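# Open the stapler cover past vertical and leave it

## Task

Swing the stapler's top cover open until it is well beyond vertical, so staples could be put in from above, with the stapler left upright and open on the table on its own, not held in that state by the robot. Then release it and move the grippers away.

## Robot and tools

Robot: two arms, left_arm and right_arm, each with six joints and a parallel gripper. Names are labels only; left_arm sits on the +y side. The shared scene frame has its origin on the table top between the arms, +x out over the table, +z up. Gripper fingers point along the gripper's +z axis and close along its y axis. The reported end_effector_position is the point between the pads, roughly 1 cm behind the fingertips, and can be off, more so at long reach.

ROW FORMAT (used by execute_actions and move): one flat list of 14 numbers, each in [-1, 1], always covering both arms: left_arm's 6 joints then its opening, then right_arm's 6 joints then its opening. Joint order in every row and every per-joint readout: shoulder, elbow, waist, wrist pitch, wrist yaw, wrist roll. Joint numbers are scaled offsets, not angles: 1.0 equals 1.32 rad shoulder, 1.276 elbow, 1.264 waist, 1.83 wrist pitch, 1.686 wrist yaw, 2.022 wrist roll. The opening is absolute, not an offset: +1 fully open, -1 closed.

Stated joint ranges (rad): shoulder 0.000 to 3.142, elbow 0.000 to 3.019, waist -2.880 to 2.880, wrist pitch -1.693 to 1.571, wrist yaw -1.571 to 1.571, wrist roll -2.094 to 2.094. True ends may differ by 0.019 rad either way. Asking a joint more than 0.019 rad outward past an end refuses that action for both arms; if the first action of a call fails this, or any action is malformed, nothing runs. A joint pushed to its real end stops there and the result prints "joint sent to its limit"; absence of that line does not prove more room.

execute_actions(actions): a list of up to 15 actions; each action is a table of up to 15 rows, each row run for one 1/30 s control step. Fewer rows means the last row repeats to fill 15 steps. Within an action, every row's joint offsets are measured from the joint angles at the start of that action (for a call's first action, the latest reported angles), not from the previous row. An empty list just returns state and images.

move(target, speed, blocking): target is one 14-number row; its joint offsets count from the "Joint positions" in the latest result that shows them. Finger openings are applied immediately. All joints travel proportionally so they finish together, usually tracing a curve; duration is clamped to 0.5 to 10 s, so it may stop short. speed (rad/s, 0.01 to 2, default 0.5) is the path speed of whichever joint has farthest to go. No collision avoidance. The result adds a "move:" line: ending (done, off_target, moving, held, fault), limits=held or limits=none, and each arm's joint farthest from target. After limits=held an arm may suddenly move fast. blocking=false returns after 0.5 s while motion continues; until a result shows it ended, new rows and moves are refused, so use wait or stop first.

wait(seconds): 0 to 10; arms hold their last command, a running move continues and the wait returns when it ends. stop(): brakes a running move (needs room); fingers keep moving. zoom_image(camera, region): camera is cam_high, cam_low, cam_left_wrist or cam_right_wrist; region [x0, y0, x1, y1] in pixels, at most 504 by 504, origin top-left. Image sizes: cam_high and cam_low 896x504, wrist cameras 616x616. finished_scene(scene): pass the current scene number; irreversible, reports success.

READING RESULTS: state line per arm gives gripper position (m) and quaternion wxyz. Joint positions/velocities list each arm's joints in the order above (rad, rad/s) plus the pad gap (m; 0.094 fully open). grip_measured is the opening on the command scale (each gripper may be off by about 1 mm). Joint targets shows what joints are being driven toward now. Step readings list joint angles at some steps; HELD marks steps where an arm's command was held back. "joint command not followed" means a clearance check altered joint targets. Torques include offsets, friction and noise, so read them loosely. MOTOR HOT appears at 85 °C; at 100 °C that arm goes limp (OVER-TEMPERATURE FAULT). FAULT lines mean an arm stopped.

MOTION LIMITS: each joint's target is kept within a lead of its measured angle (waist 0.264, shoulder 0.32, elbow 0.276, wrist pitch 0.33, wrist yaw 0.186, wrist roll 0.522 rad) and a step that would move the gripper over 70 mm is scaled back, so big moves take several actions and unfinished ones must be re-sent. Sending zero offsets can let an arm sag; to hold, command offsets back to the desired angles and then zeros, correcting shortfalls. The robot keeps its last command while you compose a reply.

GRIPPING: command an opening about 0.03 below grip_measured for a firm hold, less for lighter. Pads press about 50 to 62 N max, less on thin (<2 mm) parts.

AVOID: knocking anything off the table, dropping or slamming the stapler, hard pushes (a target far past contact or a fast move hits harder), and arms colliding. Brief tugs on held parts or nudges to loose objects can occur. Before finishing, confirm the cover stays open by itself, open the gripper and retract.

Each tool is called after "Emit:" as name(argument=value, ...), one argument or row to a line, values as JSON.

## Session

Emit:
execute_actions(
  actions=[],
)

Scene clock: 0.00 s.
left_arm: end_effector_position=(+0.1359, +0.3175, +0.1084) grip_measured=+1.000 end_effector_quat_wxyz=(-0.005, +0.750, +0.661, +0.006) | right_arm: end_effector_position=(+0.6876, -0.4005, +0.2150) grip_measured=+1.000 end_effector_quat_wxyz=(+0.692, +0.247, +0.608, +0.301)
Joint names: [shoulder, elbow, waist, wrist pitch, wrist yaw, wrist roll]
Joint positions: left_arm=[ 0.785  0.541 -0.194 -1.328 -0.015  1.545  0.094] | right_arm=[ 1.89   1.036 -0.246  0.994 -0.107  0.812  0.094]
Joint velocities: left_arm=[-0.015 -0.022 -0.015  0.007  0.007 -0.051  0.   ] | right_arm=[-0.024 -0.007 -0.015  0.007 -0.037 -0.022  0.   ]
Joint torques (N m, as the arm reports them, + toward a larger angle): no reading
Joint targets: left_arm=[0.784 0.572 -0.194 -1.327 -0.015 1.545] | right_arm=[1.898 1.054 -0.246 0.997 -0.107 0.813]

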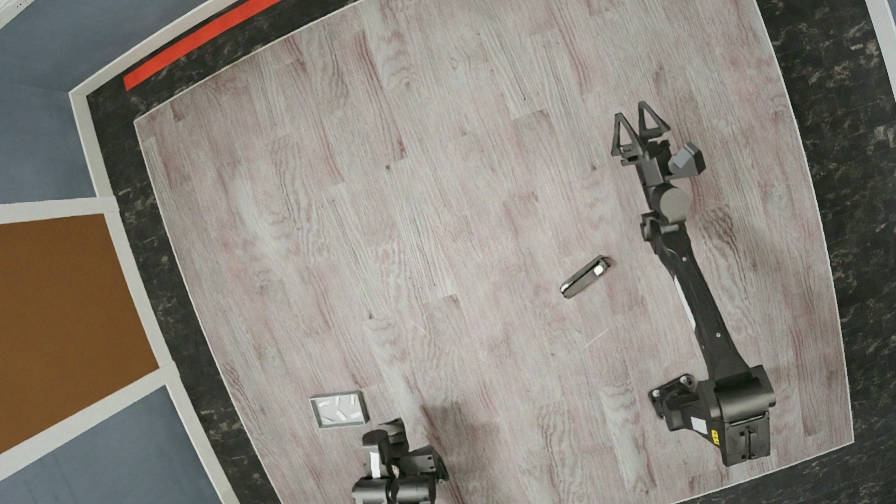

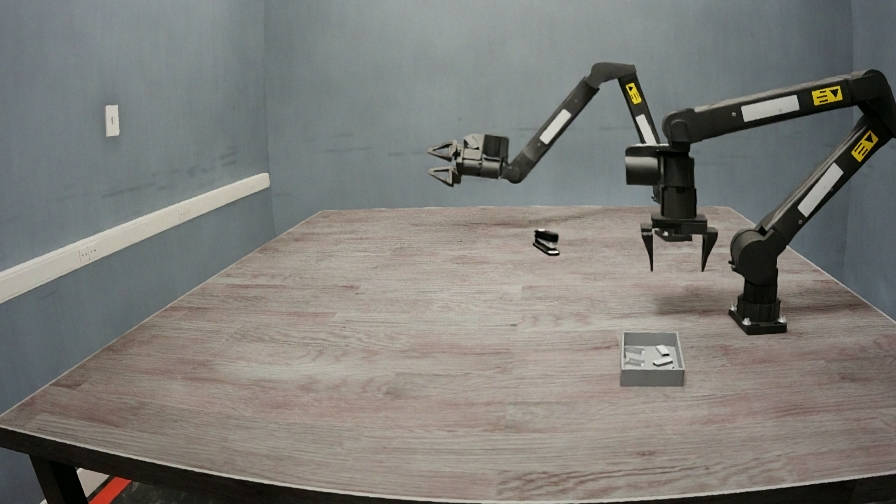

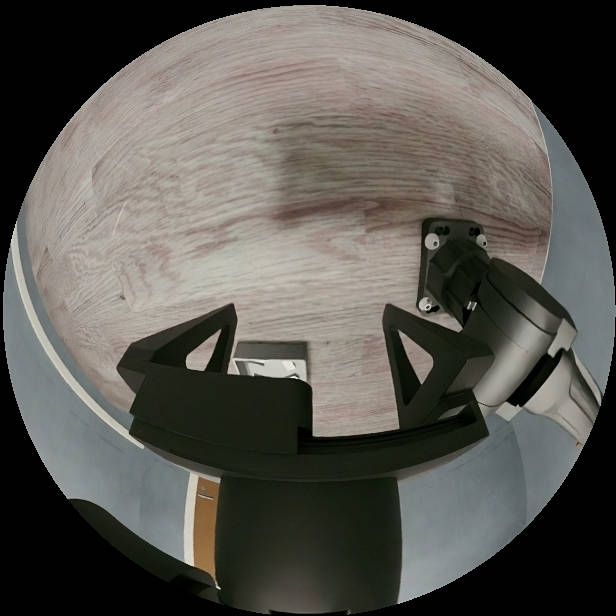

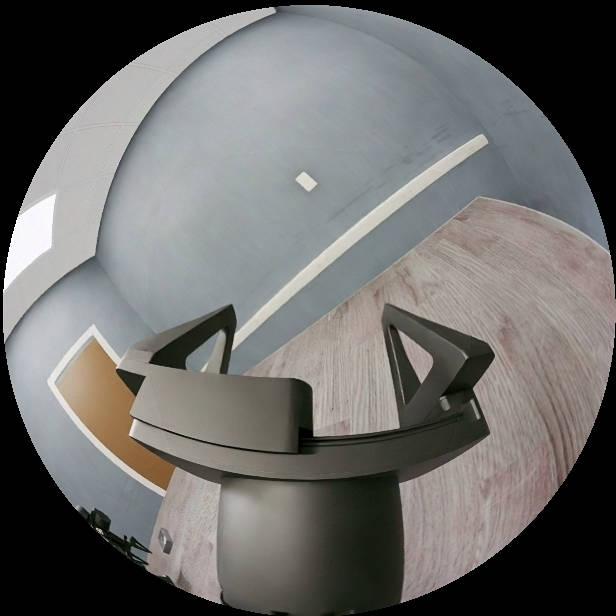

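Emit:
zoom_image(
  camera="cam_high",
  region=[535, 235, 635, 315],
)

Emit:
zoom_image(
  camera="cam_low",
  region=[507, 212, 587, 272],
)

Region (535, 235, 635, 315) of cam_high's 896x504 image, scaled by 5.040, with more detail than that image has; it fills the top 403 rows of this view, and the rest is white.

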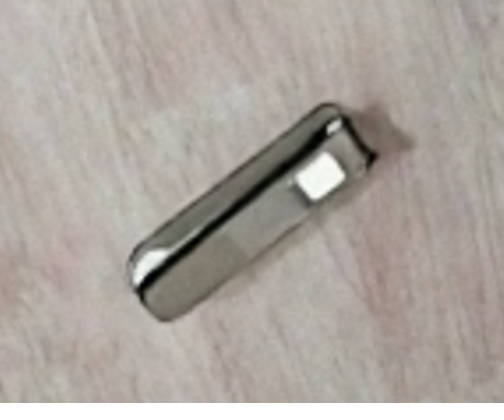

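Region (507, 212, 587, 272) of cam_low's 896x504 image, scaled by 6.300, with more detail than that image has; it fills the top 378 rows of this view, and the rest is white.

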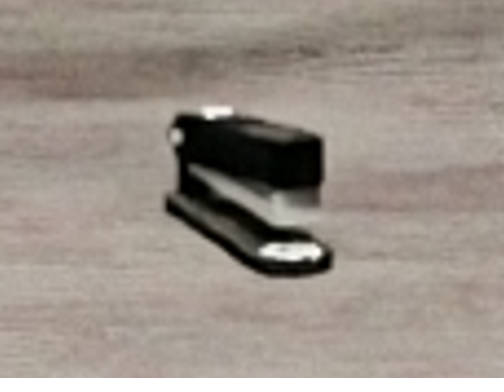

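Emit:
move(
  target=[0, 0.313, 0, 0, 0, 0, 1, 0, 0, 0, -0.273, 0, 0, 1],
  speed=0.8,
)

Scene clock: 43.83 s.
left_arm: end_effector_position=(+0.2268, +0.3036, +0.2525) grip_measured=+1.000 end_effector_quat_wxyz=(+0.126, +0.738, +0.653, +0.115) | right_arm: end_effector_position=(+0.6750, -0.3995, +0.0965) grip_measured=+1.000 end_effector_quat_wxyz=(+0.519, +0.327, +0.751, +0.245)
Joint names: [shoulder, elbow, waist, wrist pitch, wrist yaw, wrist roll]
Joint positions: left_arm=[ 0.785  0.884 -0.194 -1.328 -0.015  1.545  0.094] | right_arm=[ 1.89   1.036 -0.246  0.502 -0.107  0.812  0.094]
Joint velocities: left_arm=[-0.024 -0.002 -0.015 -0.002 -0.066 -0.007  0.   ] | right_arm=[-0.015 -0.007 -0.005 -0.007  0.037  0.022  0.   ]
Joint torques (N m, as the arm reports them, + toward a larger angle): left_arm=[-2.39 12.48  0.45  0.72  0.11  0.04] | right_arm=[-20.65   8.18   0.64   1.5   -0.04  -0.05]
Joint targets: left_arm=[0.785 0.941 -0.194 -1.328 -0.015 1.545] | right_arm=[1.890 1.036 -0.246 0.494 -0.107 0.812]
move: off_target (left_arm); limits=none; left_arm: farthest joint: the elbow, 0.056 radians from its target (0.399 radians at the start); right_arm: farthest joint: the wrist pitch, 0.008 radians from its target (0.499 radians at the start)
camera_calibration (this result's frames):
cam_left_wrist: T_world_to_cam=[[-0.933923, 0.119062, -0.337064, 0.257694], [-0.0974054, 0.822468, 0.560409, -0.360407], [0.343948, 0.55621, -0.756525, 0.0677368], [0, 0, 0, 1]] pos_world=[0.182263, 0.228066, 0.34008]
cam_right_wrist: T_world_to_cam=[[-0.235759, -0.672491, -0.701551, -0.0412289], [-0.755383, 0.580986, -0.303071, 0.774224], [0.611404, 0.458488, -0.644961, -0.0457676], [0, 0, 0, 1]] pos_world=[0.603098, -0.456556, 0.176203]

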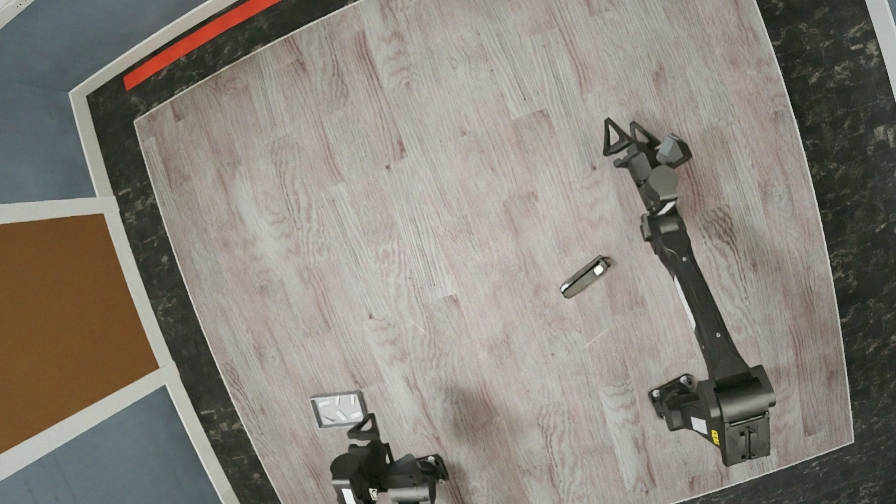

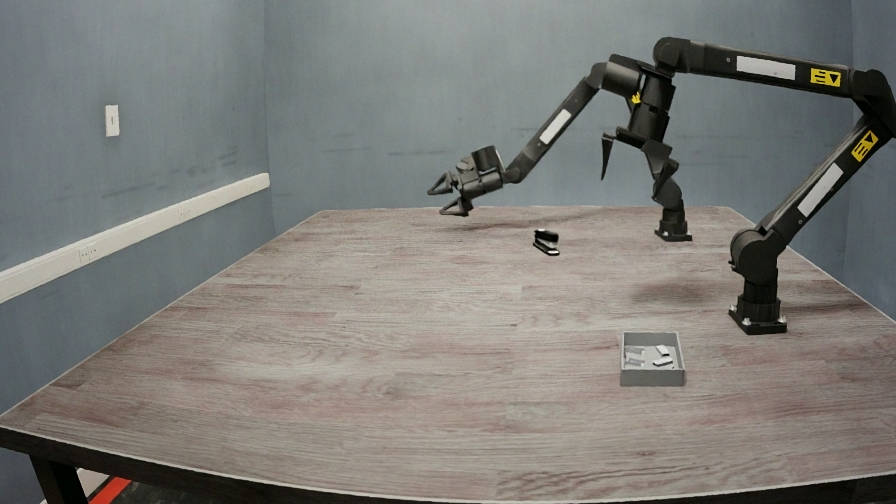

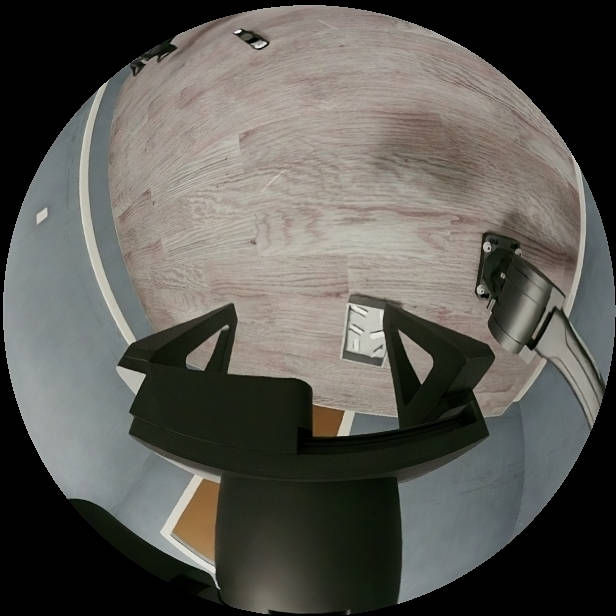

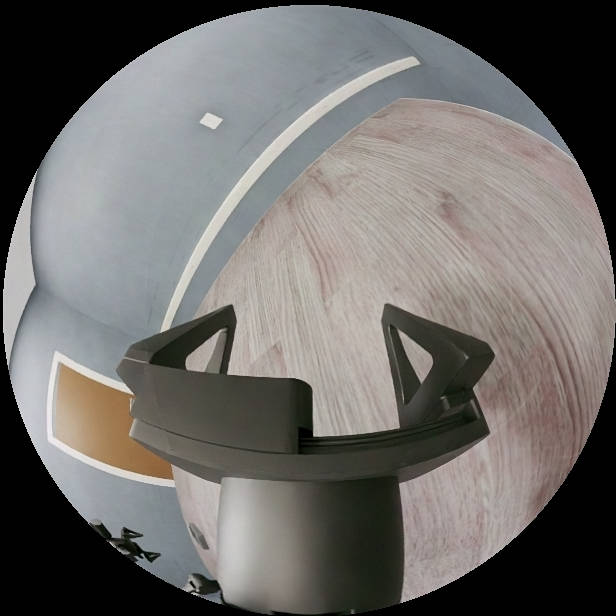

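Emit:
move(
  target=[0, 0.044, -0.396, 0, 0, 0, 1, -0.303, 0, 0, 0, 0, 0, 1],
  speed=0.8,
)

Scene clock: 56.83 s.
left_arm: end_effector_position=(+0.1772, +0.1835, +0.2525) grip_measured=+1.000 end_effector_quat_wxyz=(+0.150, +0.876, +0.451, +0.081) | right_arm: end_effector_position=(+0.6308, -0.3958, +0.3684) grip_measured=+1.000 end_effector_quat_wxyz=(+0.668, +0.261, +0.632, +0.294)
Joint names: [shoulder, elbow, waist, wrist pitch, wrist yaw, wrist roll]
Joint positions: left_arm=[ 0.785  0.884 -0.691 -1.328 -0.015  1.545  0.094] | right_arm=[ 1.47   1.033 -0.246  0.502 -0.107  0.812  0.094]
Joint velocities: left_arm=[ 0.005  0.007 -0.015  0.017 -0.022 -0.037  0.   ] | right_arm=[-0.015  0.002  0.015 -0.007  0.139 -0.007  0.   ]
Joint torques (N m, as the arm reports them, + toward a larger angle): left_arm=[-2.18 12.36  0.24  0.74  0.13  0.04] | right_arm=[-14.19  10.79   0.65   1.74  -0.02  -0.05]
Joint targets: left_arm=[0.785 0.940 -0.694 -1.328 -0.015 1.545] | right_arm=[1.490 1.036 -0.246 0.502 -0.107 0.812]
move: off_target (left_arm); limits=none; left_arm: farthest joint: the elbow, 0.056 radians from its target (0.056 radians at the start); right_arm: farthest joint: the shoulder, 0.020 radians from its target (0.400 radians at the start)
camera_calibration (this result's frames):
cam_left_wrist: T_world_to_cam=[[-0.764339, 0.549698, -0.337073, 0.116628], [0.306059, 0.769382, 0.560696, -0.328257], [0.567551, 0.325397, -0.756308, 0.154285], [0, 0, 0, 1]] pos_world=[0.102044, 0.13824, 0.340051]
cam_right_wrist: T_world_to_cam=[[0.0623431, -0.697503, -0.713865, -0.0518518], [-0.564894, 0.565003, -0.601387, 0.804465], [0.822805, 0.44075, -0.358791, -0.0908974], [0, 0, 0, 1]] pos_world=[0.532461, -0.450629, 0.414166]

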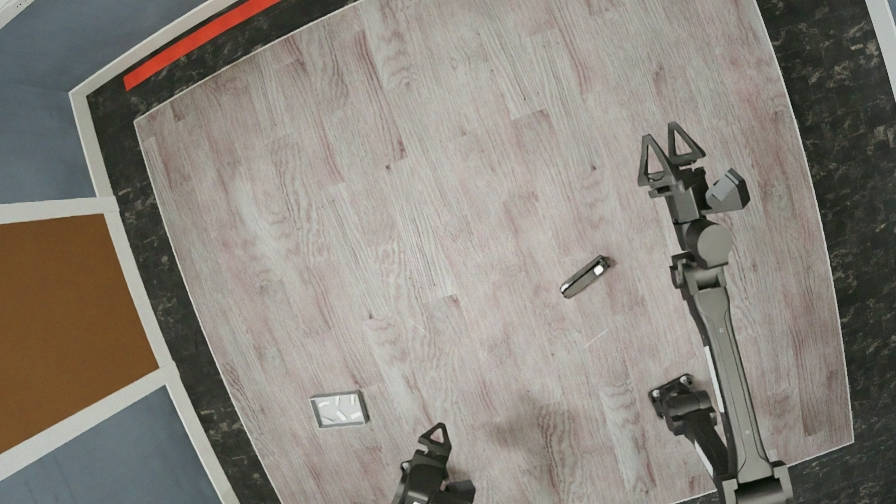

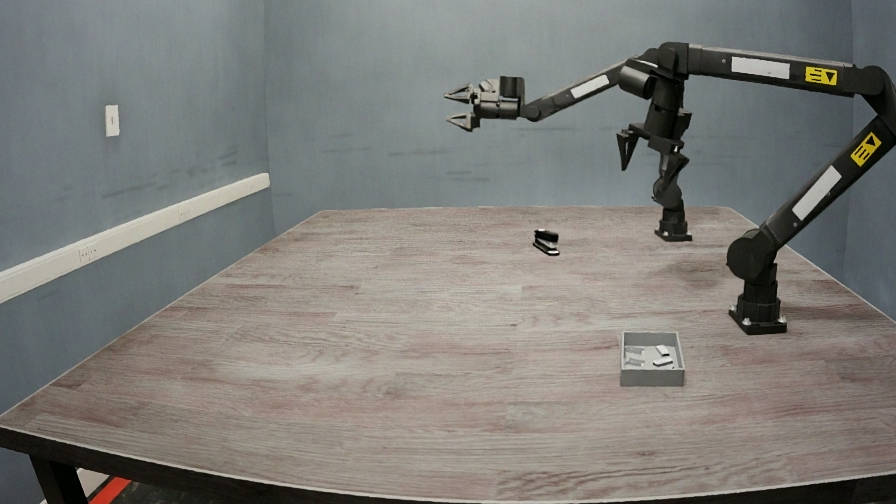

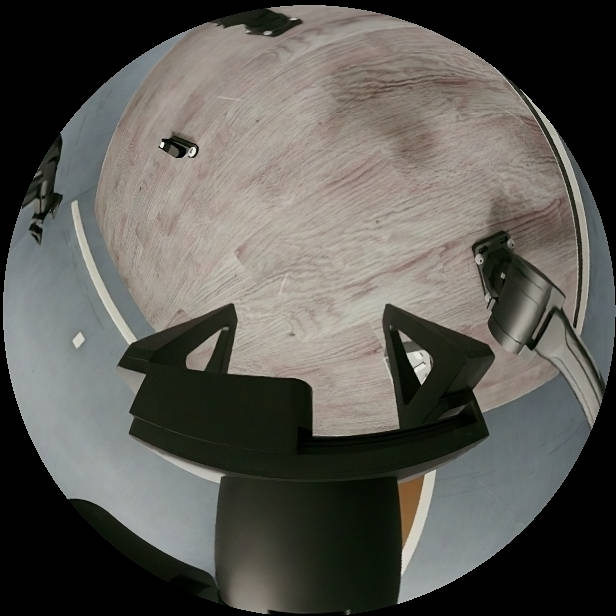

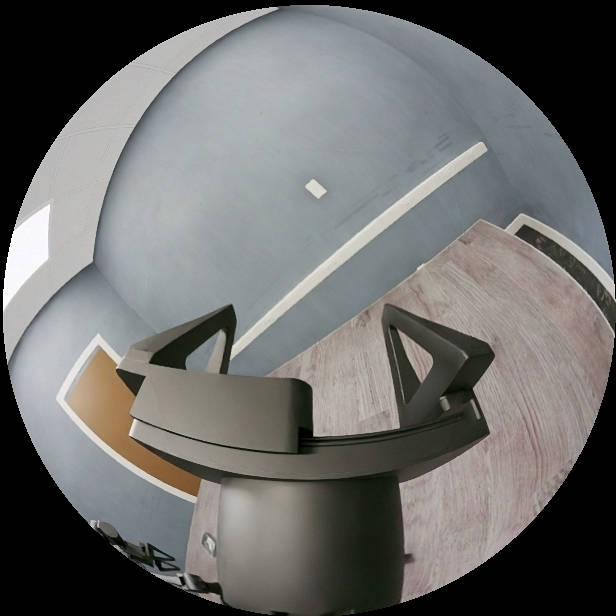

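Emit:
move(
  target=[0, 0.044, 0, 0, 0, 0, 1, 0.043, -0.012, 0.326, -0.855, 0.063, -0.402, 1],
  speed=1.0,
)

Scene clock: 89.93 s.
left_arm: end_effector_position=(+0.1772, +0.1835, +0.2525) grip_measured=+1.000 end_effector_quat_wxyz=(+0.150, +0.876, +0.451, +0.081) | right_arm: end_effector_position=(+0.3793, -0.2281, +0.0924) grip_measured=+1.000 end_effector_quat_wxyz=(+0.019, -0.158, +0.987, +0.005)
Joint names: [shoulder, elbow, waist, wrist pitch, wrist yaw, wrist roll]
Joint positions: left_arm=[ 0.785  0.884 -0.691 -1.328 -0.015  1.545  0.094] | right_arm=[ 1.498  1.022  0.164 -1.054 -0.004  0.009  0.094]
Joint velocities: left_arm=[ 0.005 -0.012 -0.005 -0.012  0.022  0.081  0.   ] | right_arm=[-0.005 -0.002 -0.005  0.002 -0.022  0.022  0.   ]
Joint torques (N m, as the arm reports them, + toward a larger angle): left_arm=[-2.12 12.38  0.58  0.81  0.09  0.05] | right_arm=[-11.8    8.65   0.86   0.08   0.09  -0.06]
Joint targets: left_arm=[0.785 0.940 -0.691 -1.328 -0.015 1.545] | right_arm=[1.527 1.018 0.166 -1.062 -0.001 -0.000]
move: off_target (left_arm, right_arm); limits=none; left_arm: farthest joint: the elbow, 0.056 radians from its target (0.056 radians at the start); right_arm: farthest joint: the shoulder, 0.029 radians from its target (0.057 radians at the start)
camera_calibration (this result's frames):
cam_left_wrist: T_world_to_cam=[[-0.764339, 0.549698, -0.337073, 0.116628], [0.306059, 0.769382, 0.560696, -0.328257], [0.567551, 0.325397, -0.756308, 0.154285], [0, 0, 0, 1]] pos_world=[0.102044, 0.13824, 0.340051]
cam_right_wrist: T_world_to_cam=[[0.319335, -0.947636, -0.00342115, -0.336425], [-0.786734, -0.267123, 0.556502, 0.189081], [-0.528275, -0.175019, -0.830839, 0.358771], [0, 0, 0, 1]] pos_world=[0.445718, -0.205508, 0.191706]

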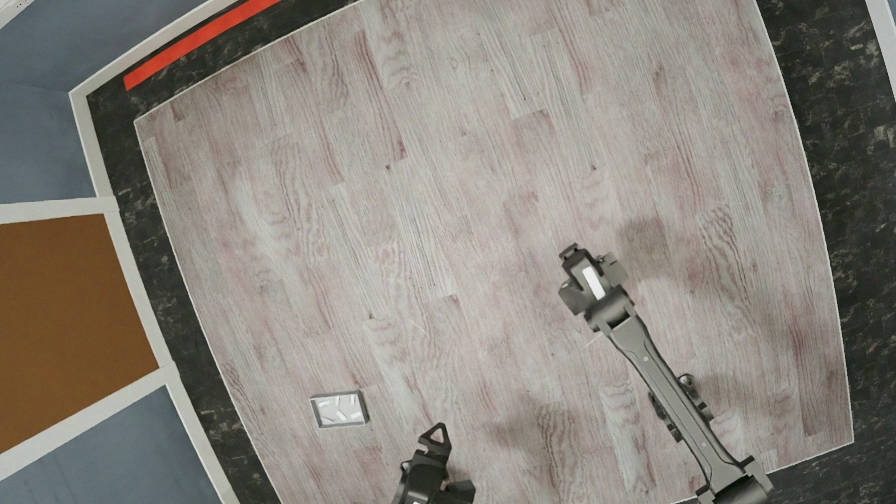

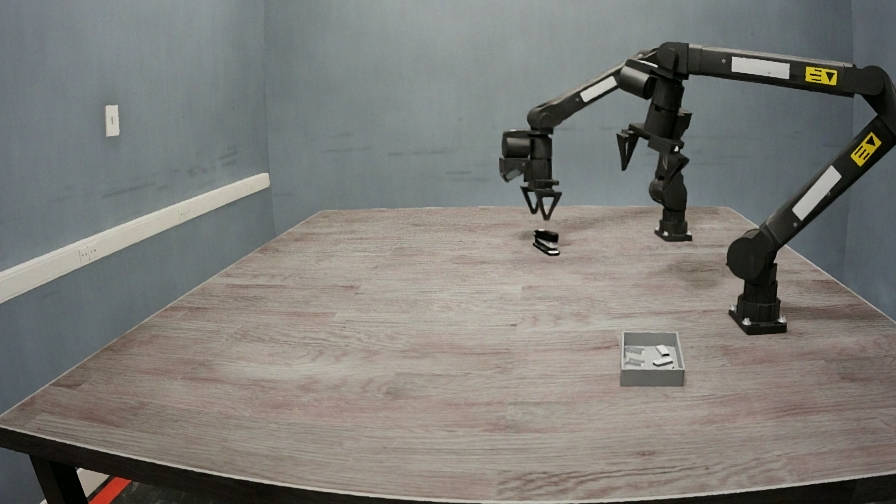

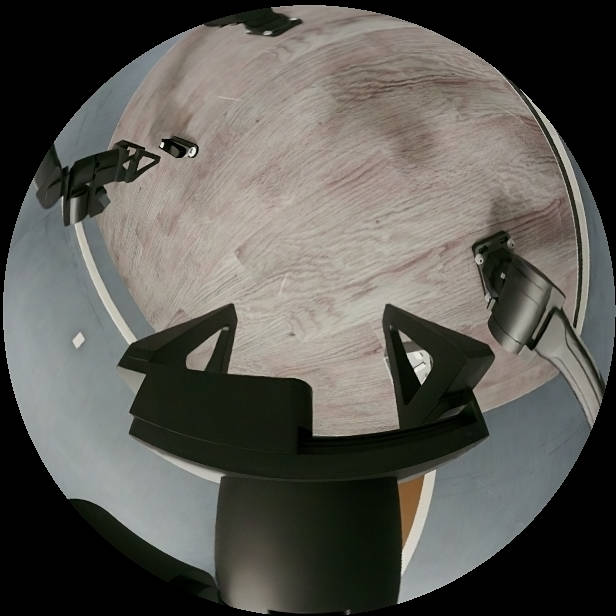

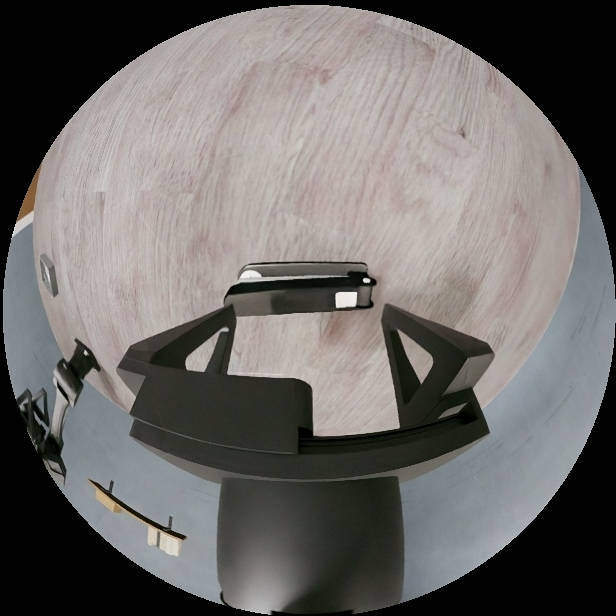

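Emit:
zoom_image(
  camera="cam_right_wrist",
  region=[210, 240, 400, 340],
)

Region (210, 240, 400, 340) of cam_right_wrist's 616x616 image, scaled by 2.653, with more detail than that image has; it fills the top 265 rows of this view, and the rest is white.

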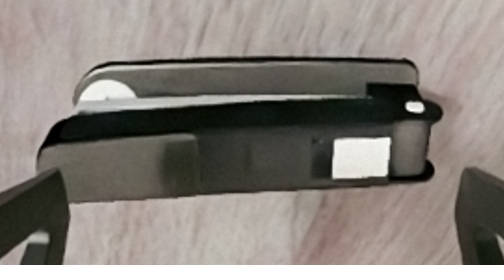

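Emit:
move(
  target=[0.7292, 0.138, -0.1568, 0.6766, 0.1705, -0.624, 1, -0.0205, 0.021, 0.0866, -0.0638, 0.002, 0.8233, 0.1],
  speed=1.0,
)

Scene clock: 171.17 s.
left_arm: end_effector_position=(+0.3262, -0.1290, +0.0439) grip_measured=+1.000 end_effector_quat_wxyz=(+0.294, +0.538, +0.761, -0.213) | right_arm: end_effector_position=(+0.3399, -0.2004, +0.0961) grip_measured=+0.101 end_effector_quat_wxyz=(-0.017, +0.580, +0.814, -0.025)
Joint names: [shoulder, elbow, waist, wrist pitch, wrist yaw, wrist roll]
Joint positions: left_arm=[ 1.759  1.001 -0.88  -0.112  0.27   0.295  0.094] | right_arm=[ 1.489  1.022  0.265 -1.164 -0.004  1.664  0.052]
Joint velocities: left_arm=[-0.015 -0.012 -0.015  0.002  0.051 -0.022  0.   ] | right_arm=[-0.005 -0.002 -0.005 -0.017  0.051  0.022 -0.001]
Joint torques (N m, as the arm reports them, + toward a larger angle): left_arm=[-17.12  10.88  -0.28   2.04   0.31  -0.03] | right_arm=[-15.36  11.02   1.31  -0.19   0.2    0.13]
Joint targets: left_arm=[1.747 1.060 -0.889 -0.089 0.273 0.284] | right_arm=[1.471 1.049 0.273 -1.171 -0.001 1.674]
move: off_target (left_arm, right_arm); limits=none; left_arm: farthest joint: the elbow, 0.059 radians from its target (0.176 radians at the start); right_arm: farthest joint: the elbow, 0.027 radians from its target (0.027 radians at the start)
camera_calibration (this result's frames):
cam_left_wrist: T_world_to_cam=[[-0.944643, -0.328057, 0.00532033, 0.262503], [-0.326585, 0.9386, -0.111232, 0.241192], [0.0314966, -0.106812, -0.99378, 0.143128], [0, 0, 0, 1]] pos_world=[0.322233, -0.124979, 0.16767]
cam_right_wrist: T_world_to_cam=[[-0.940562, -0.334198, 0.0604556, 0.247498], [-0.237171, 0.773752, 0.587416, 0.18221], [-0.243091, 0.538163, -0.807024, 0.389591], [0, 0, 0, 1]] pos_world=[0.370708, -0.267935, 0.192414]

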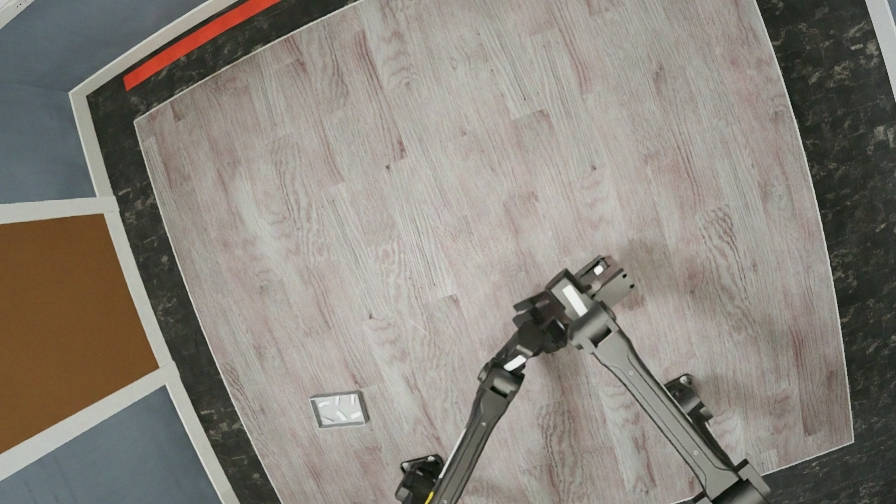

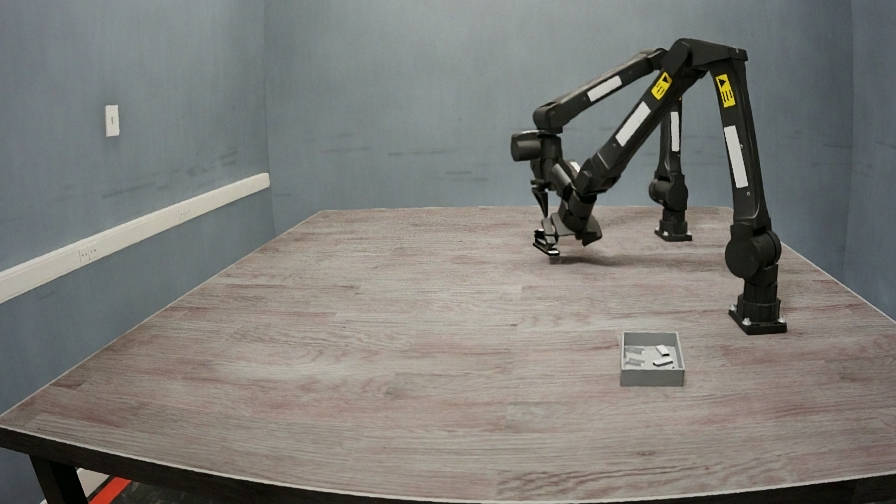

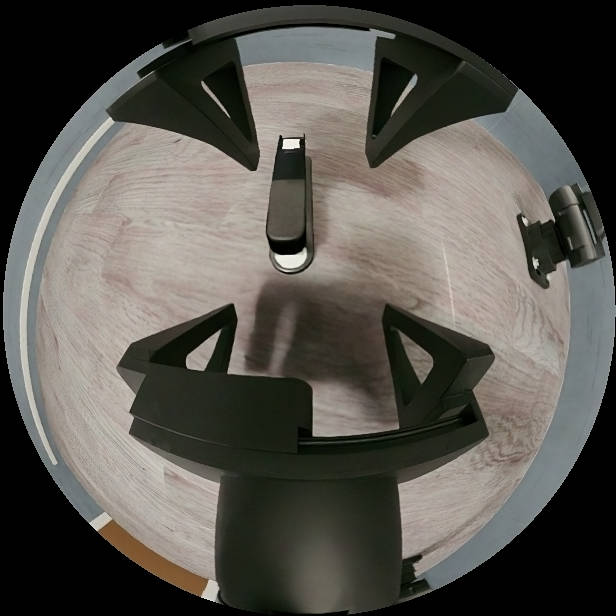

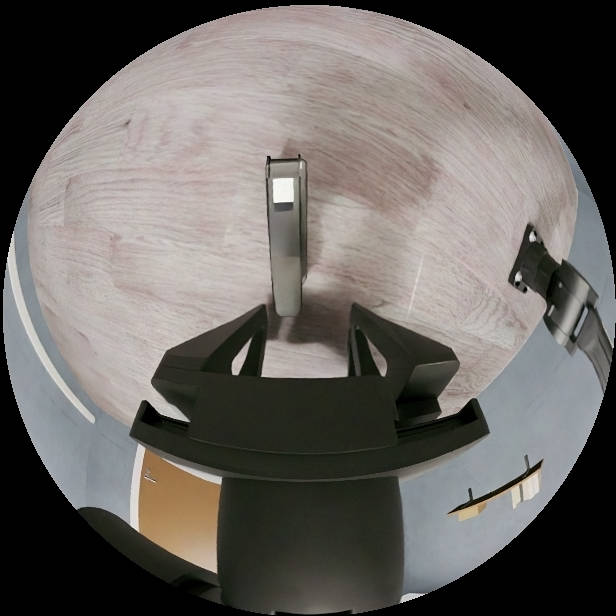

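Emit:
zoom_image(
  camera="cam_right_wrist",
  region=[230, 140, 380, 340],
)

Emit:
zoom_image(
  camera="cam_left_wrist",
  region=[220, 120, 400, 320],
)

Region (230, 140, 380, 340) of cam_right_wrist's 616x616 image, scaled by 2.520, with more detail than that image has; it fills the left 378 columns of this view, and the rest is white.

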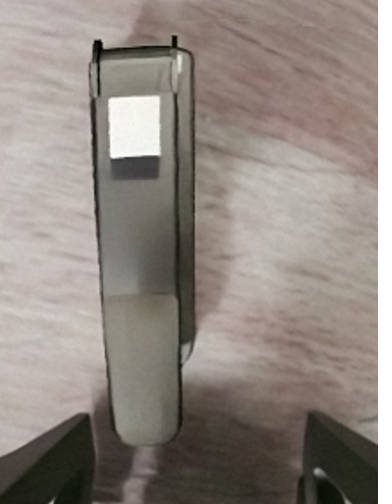

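Region (220, 120, 400, 320) of cam_left_wrist's 616x616 image, scaled by 2.520, with more detail than that image has; it fills the left 454 columns of this view, and the rest is white.

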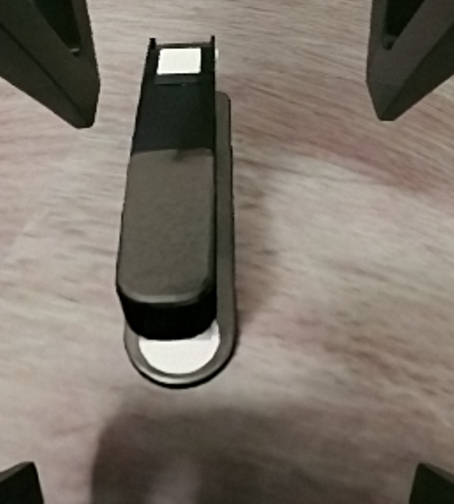

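Emit:
move(
  target=[0.0841, -0.1121, 0.0364, 0.3817, 0.0763, -0.052, 1, -0.0258, 0.0455, -0.1487, -0.011, -0.1512, -0.096, 0.1],
  speed=0.6,
)

Scene clock: 212.10 s.
left_arm: end_effector_position=(+0.3429, -0.1463, +0.0516) grip_measured=+1.000 end_effector_quat_wxyz=(+0.452, +0.491, +0.675, -0.314) | right_arm: end_effector_position=(+0.3563, -0.2241, +0.1131) grip_measured=+0.101 end_effector_quat_wxyz=(-0.109, +0.576, +0.807, +0.068)
Joint names: [shoulder, elbow, waist, wrist pitch, wrist yaw, wrist roll]
Joint positions: left_arm=[ 1.867  0.865 -0.846  0.56   0.397  0.202  0.094] | right_arm=[ 1.471  1.036  0.082 -1.175 -0.256  1.48   0.052]
Joint velocities: left_arm=[-0.005  0.007 -0.005 -0.027 -0.007  0.007  0.   ] | right_arm=[ 0.015 -0.007  0.015 -0.007 -0.007 -0.037  0.001]
Joint torques (N m, as the arm reports them, + toward a larger angle): left_arm=[-15.5    4.93   1.38   2.43   0.24  -0.03] | right_arm=[-15.11  12.79   0.25  -0.15  -0.29  -0.08]
Joint targets: left_arm=[1.870 0.858 -0.834 0.586 0.399 0.190] | right_arm=[1.455 1.080 0.077 -1.183 -0.259 1.470]
move: off_target (left_arm, right_arm); limits=none; left_arm: farthest joint: the wrist pitch, 0.026 radians from its target (0.699 radians at the start); right_arm: farthest joint: the elbow, 0.044 radians from its target (0.058 radians at the start)
camera_calibration (this result's frames):
cam_left_wrist: T_world_to_cam=[[-0.947259, -0.319696, -0.0222381, 0.276137], [-0.264434, 0.818948, -0.509312, 0.245525], [0.181037, -0.47657, -0.860295, 0.0361154], [0, 0, 0, 1]] pos_world=[0.319961, -0.095581, 0.162259]
cam_right_wrist: T_world_to_cam=[[-0.942403, -0.334166, 0.0144429, 0.259825], [-0.200139, 0.597971, 0.776128, 0.120577], [-0.267992, 0.728535, -0.63041, 0.451598], [0, 0, 0, 1]] pos_world=[0.390017, -0.314282, 0.187355]

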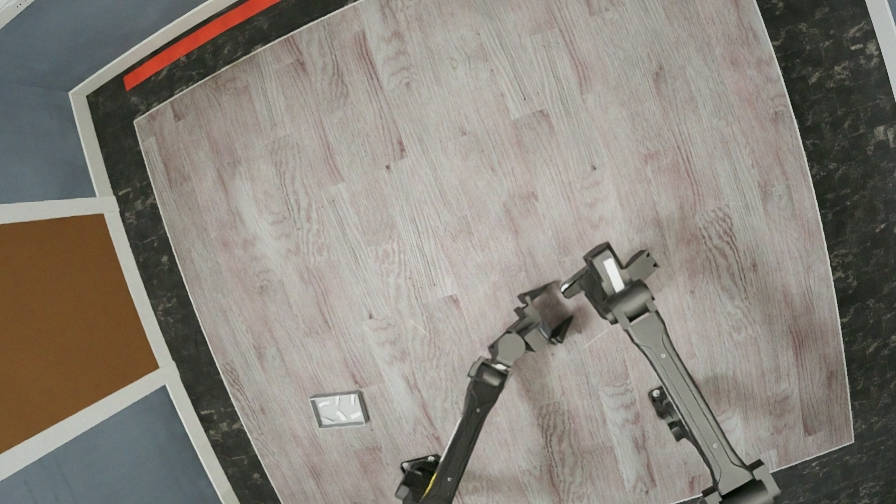

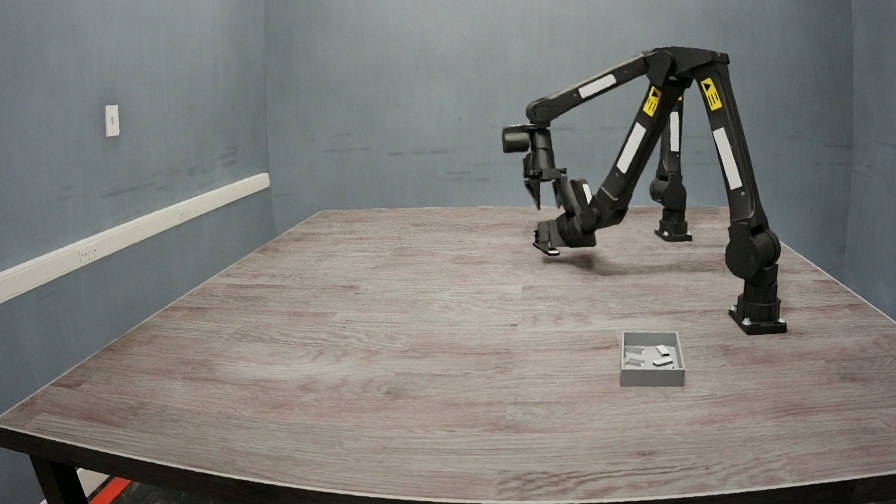

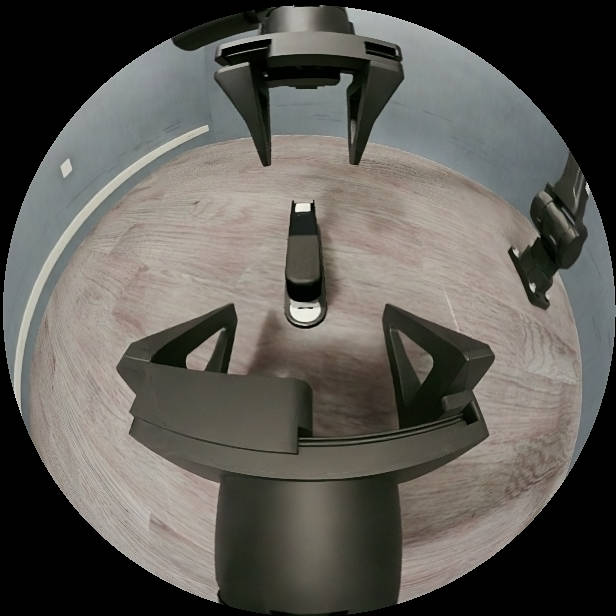

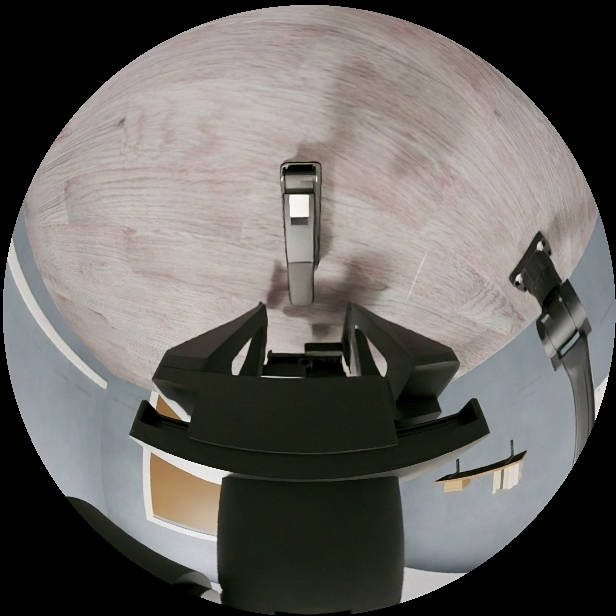

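Emit:
move(
  target=[0.1045, 0.1458, -0.0348, 0.0142, -0.0261, -0.0183, 1, -0.012, 0.0345, -0.004, -0.0044, -0.002, -0.005, 0.1],
  speed=0.25,
)

Scene clock: 223.27 s.
left_arm: end_effector_position=(+0.3641, -0.1909, +0.0259) grip_measured=+1.000 end_effector_quat_wxyz=(+0.452, +0.486, +0.680, -0.312) | right_arm: end_effector_position=(+0.3563, -0.2241, +0.1131) grip_measured=+0.101 end_effector_quat_wxyz=(-0.109, +0.576, +0.807, +0.068)
Joint names: [shoulder, elbow, waist, wrist pitch, wrist yaw, wrist roll]
Joint positions: left_arm=[ 2.002  1.005 -0.88   0.56   0.354  0.177  0.094] | right_arm=[ 1.471  1.036  0.082 -1.175 -0.256  1.478  0.052]
Joint velocities: left_arm=[ 0.005  0.012 -0.005 -0.012 -0.022  0.066  0.   ] | right_arm=[-0.015  0.002 -0.005  0.022 -0.007 -0.022 -0.   ]
Joint torques (N m, as the arm reports them, + toward a larger angle): left_arm=[-17.43   8.87  -0.14   2.39   0.06  -0.01] | right_arm=[-15.12  12.7    0.24  -0.14  -0.29  -0.06]
Joint targets: left_arm=[2.005 1.051 -0.890 0.586 0.352 0.165] | right_arm=[1.455 1.080 0.077 -1.183 -0.259 1.469]
move: off_target (left_arm, right_arm); limits=none; left_arm: farthest joint: the elbow, 0.046 radians from its target (0.186 radians at the start); right_arm: farthest joint: the elbow, 0.044 radians from its target (0.044 radians at the start)
camera_calibration (this result's frames):
cam_left_wrist: T_world_to_cam=[[-0.94268, -0.333226, -0.017721, 0.27703], [-0.278691, 0.815387, -0.50742, 0.278985], [0.183535, -0.473396, -0.861517, -0.0112725], [0, 0, 0, 1]] pos_world=[0.34097, -0.140504, 0.13676]
cam_right_wrist: T_world_to_cam=[[-0.942037, -0.33521, 0.0141506, 0.259493], [-0.201011, 0.597662, 0.776141, 0.120817], [-0.268628, 0.728309, -0.6304, 0.451772], [0, 0, 0, 1]] pos_world=[0.390096, -0.314253, 0.187354]

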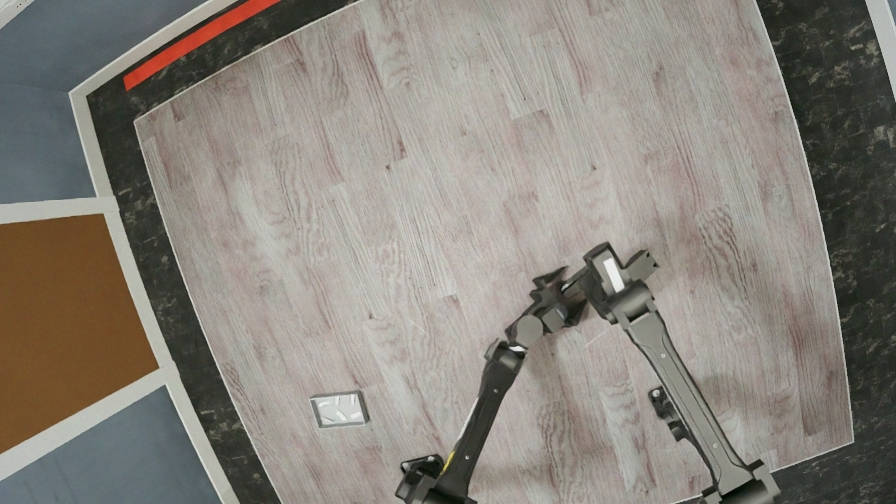

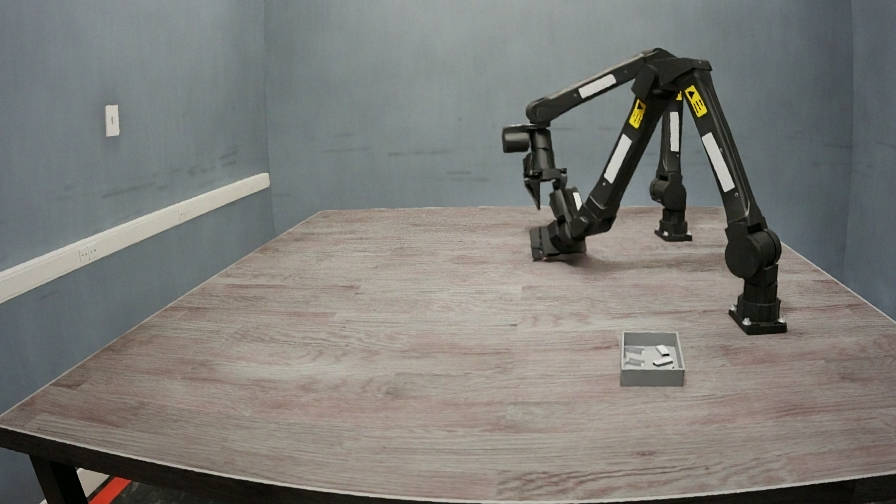

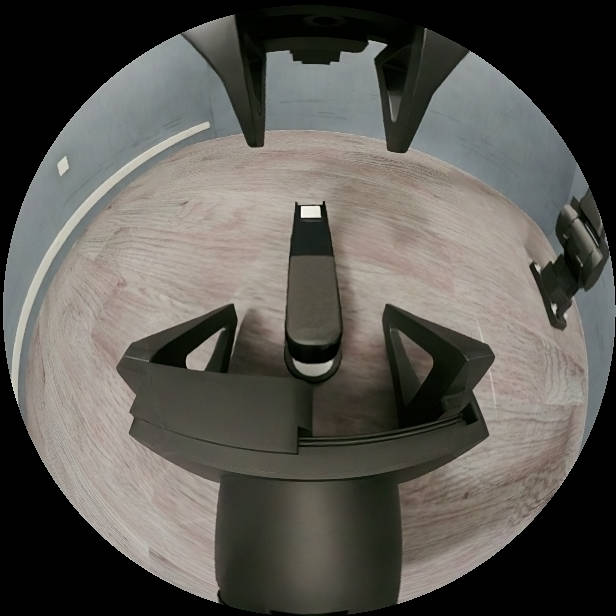

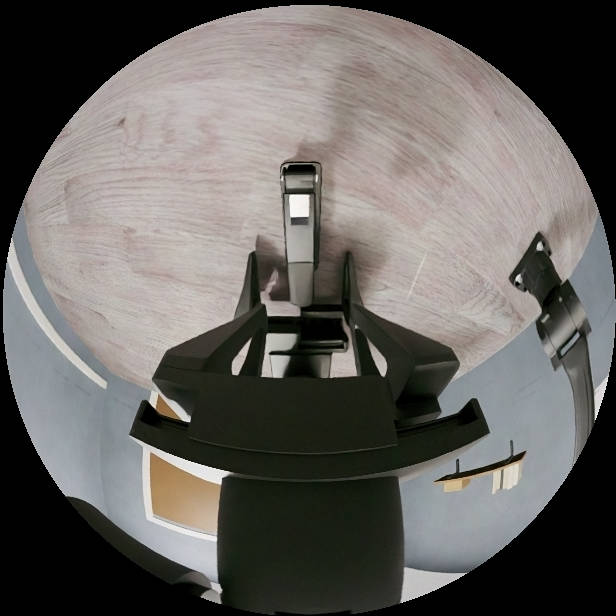

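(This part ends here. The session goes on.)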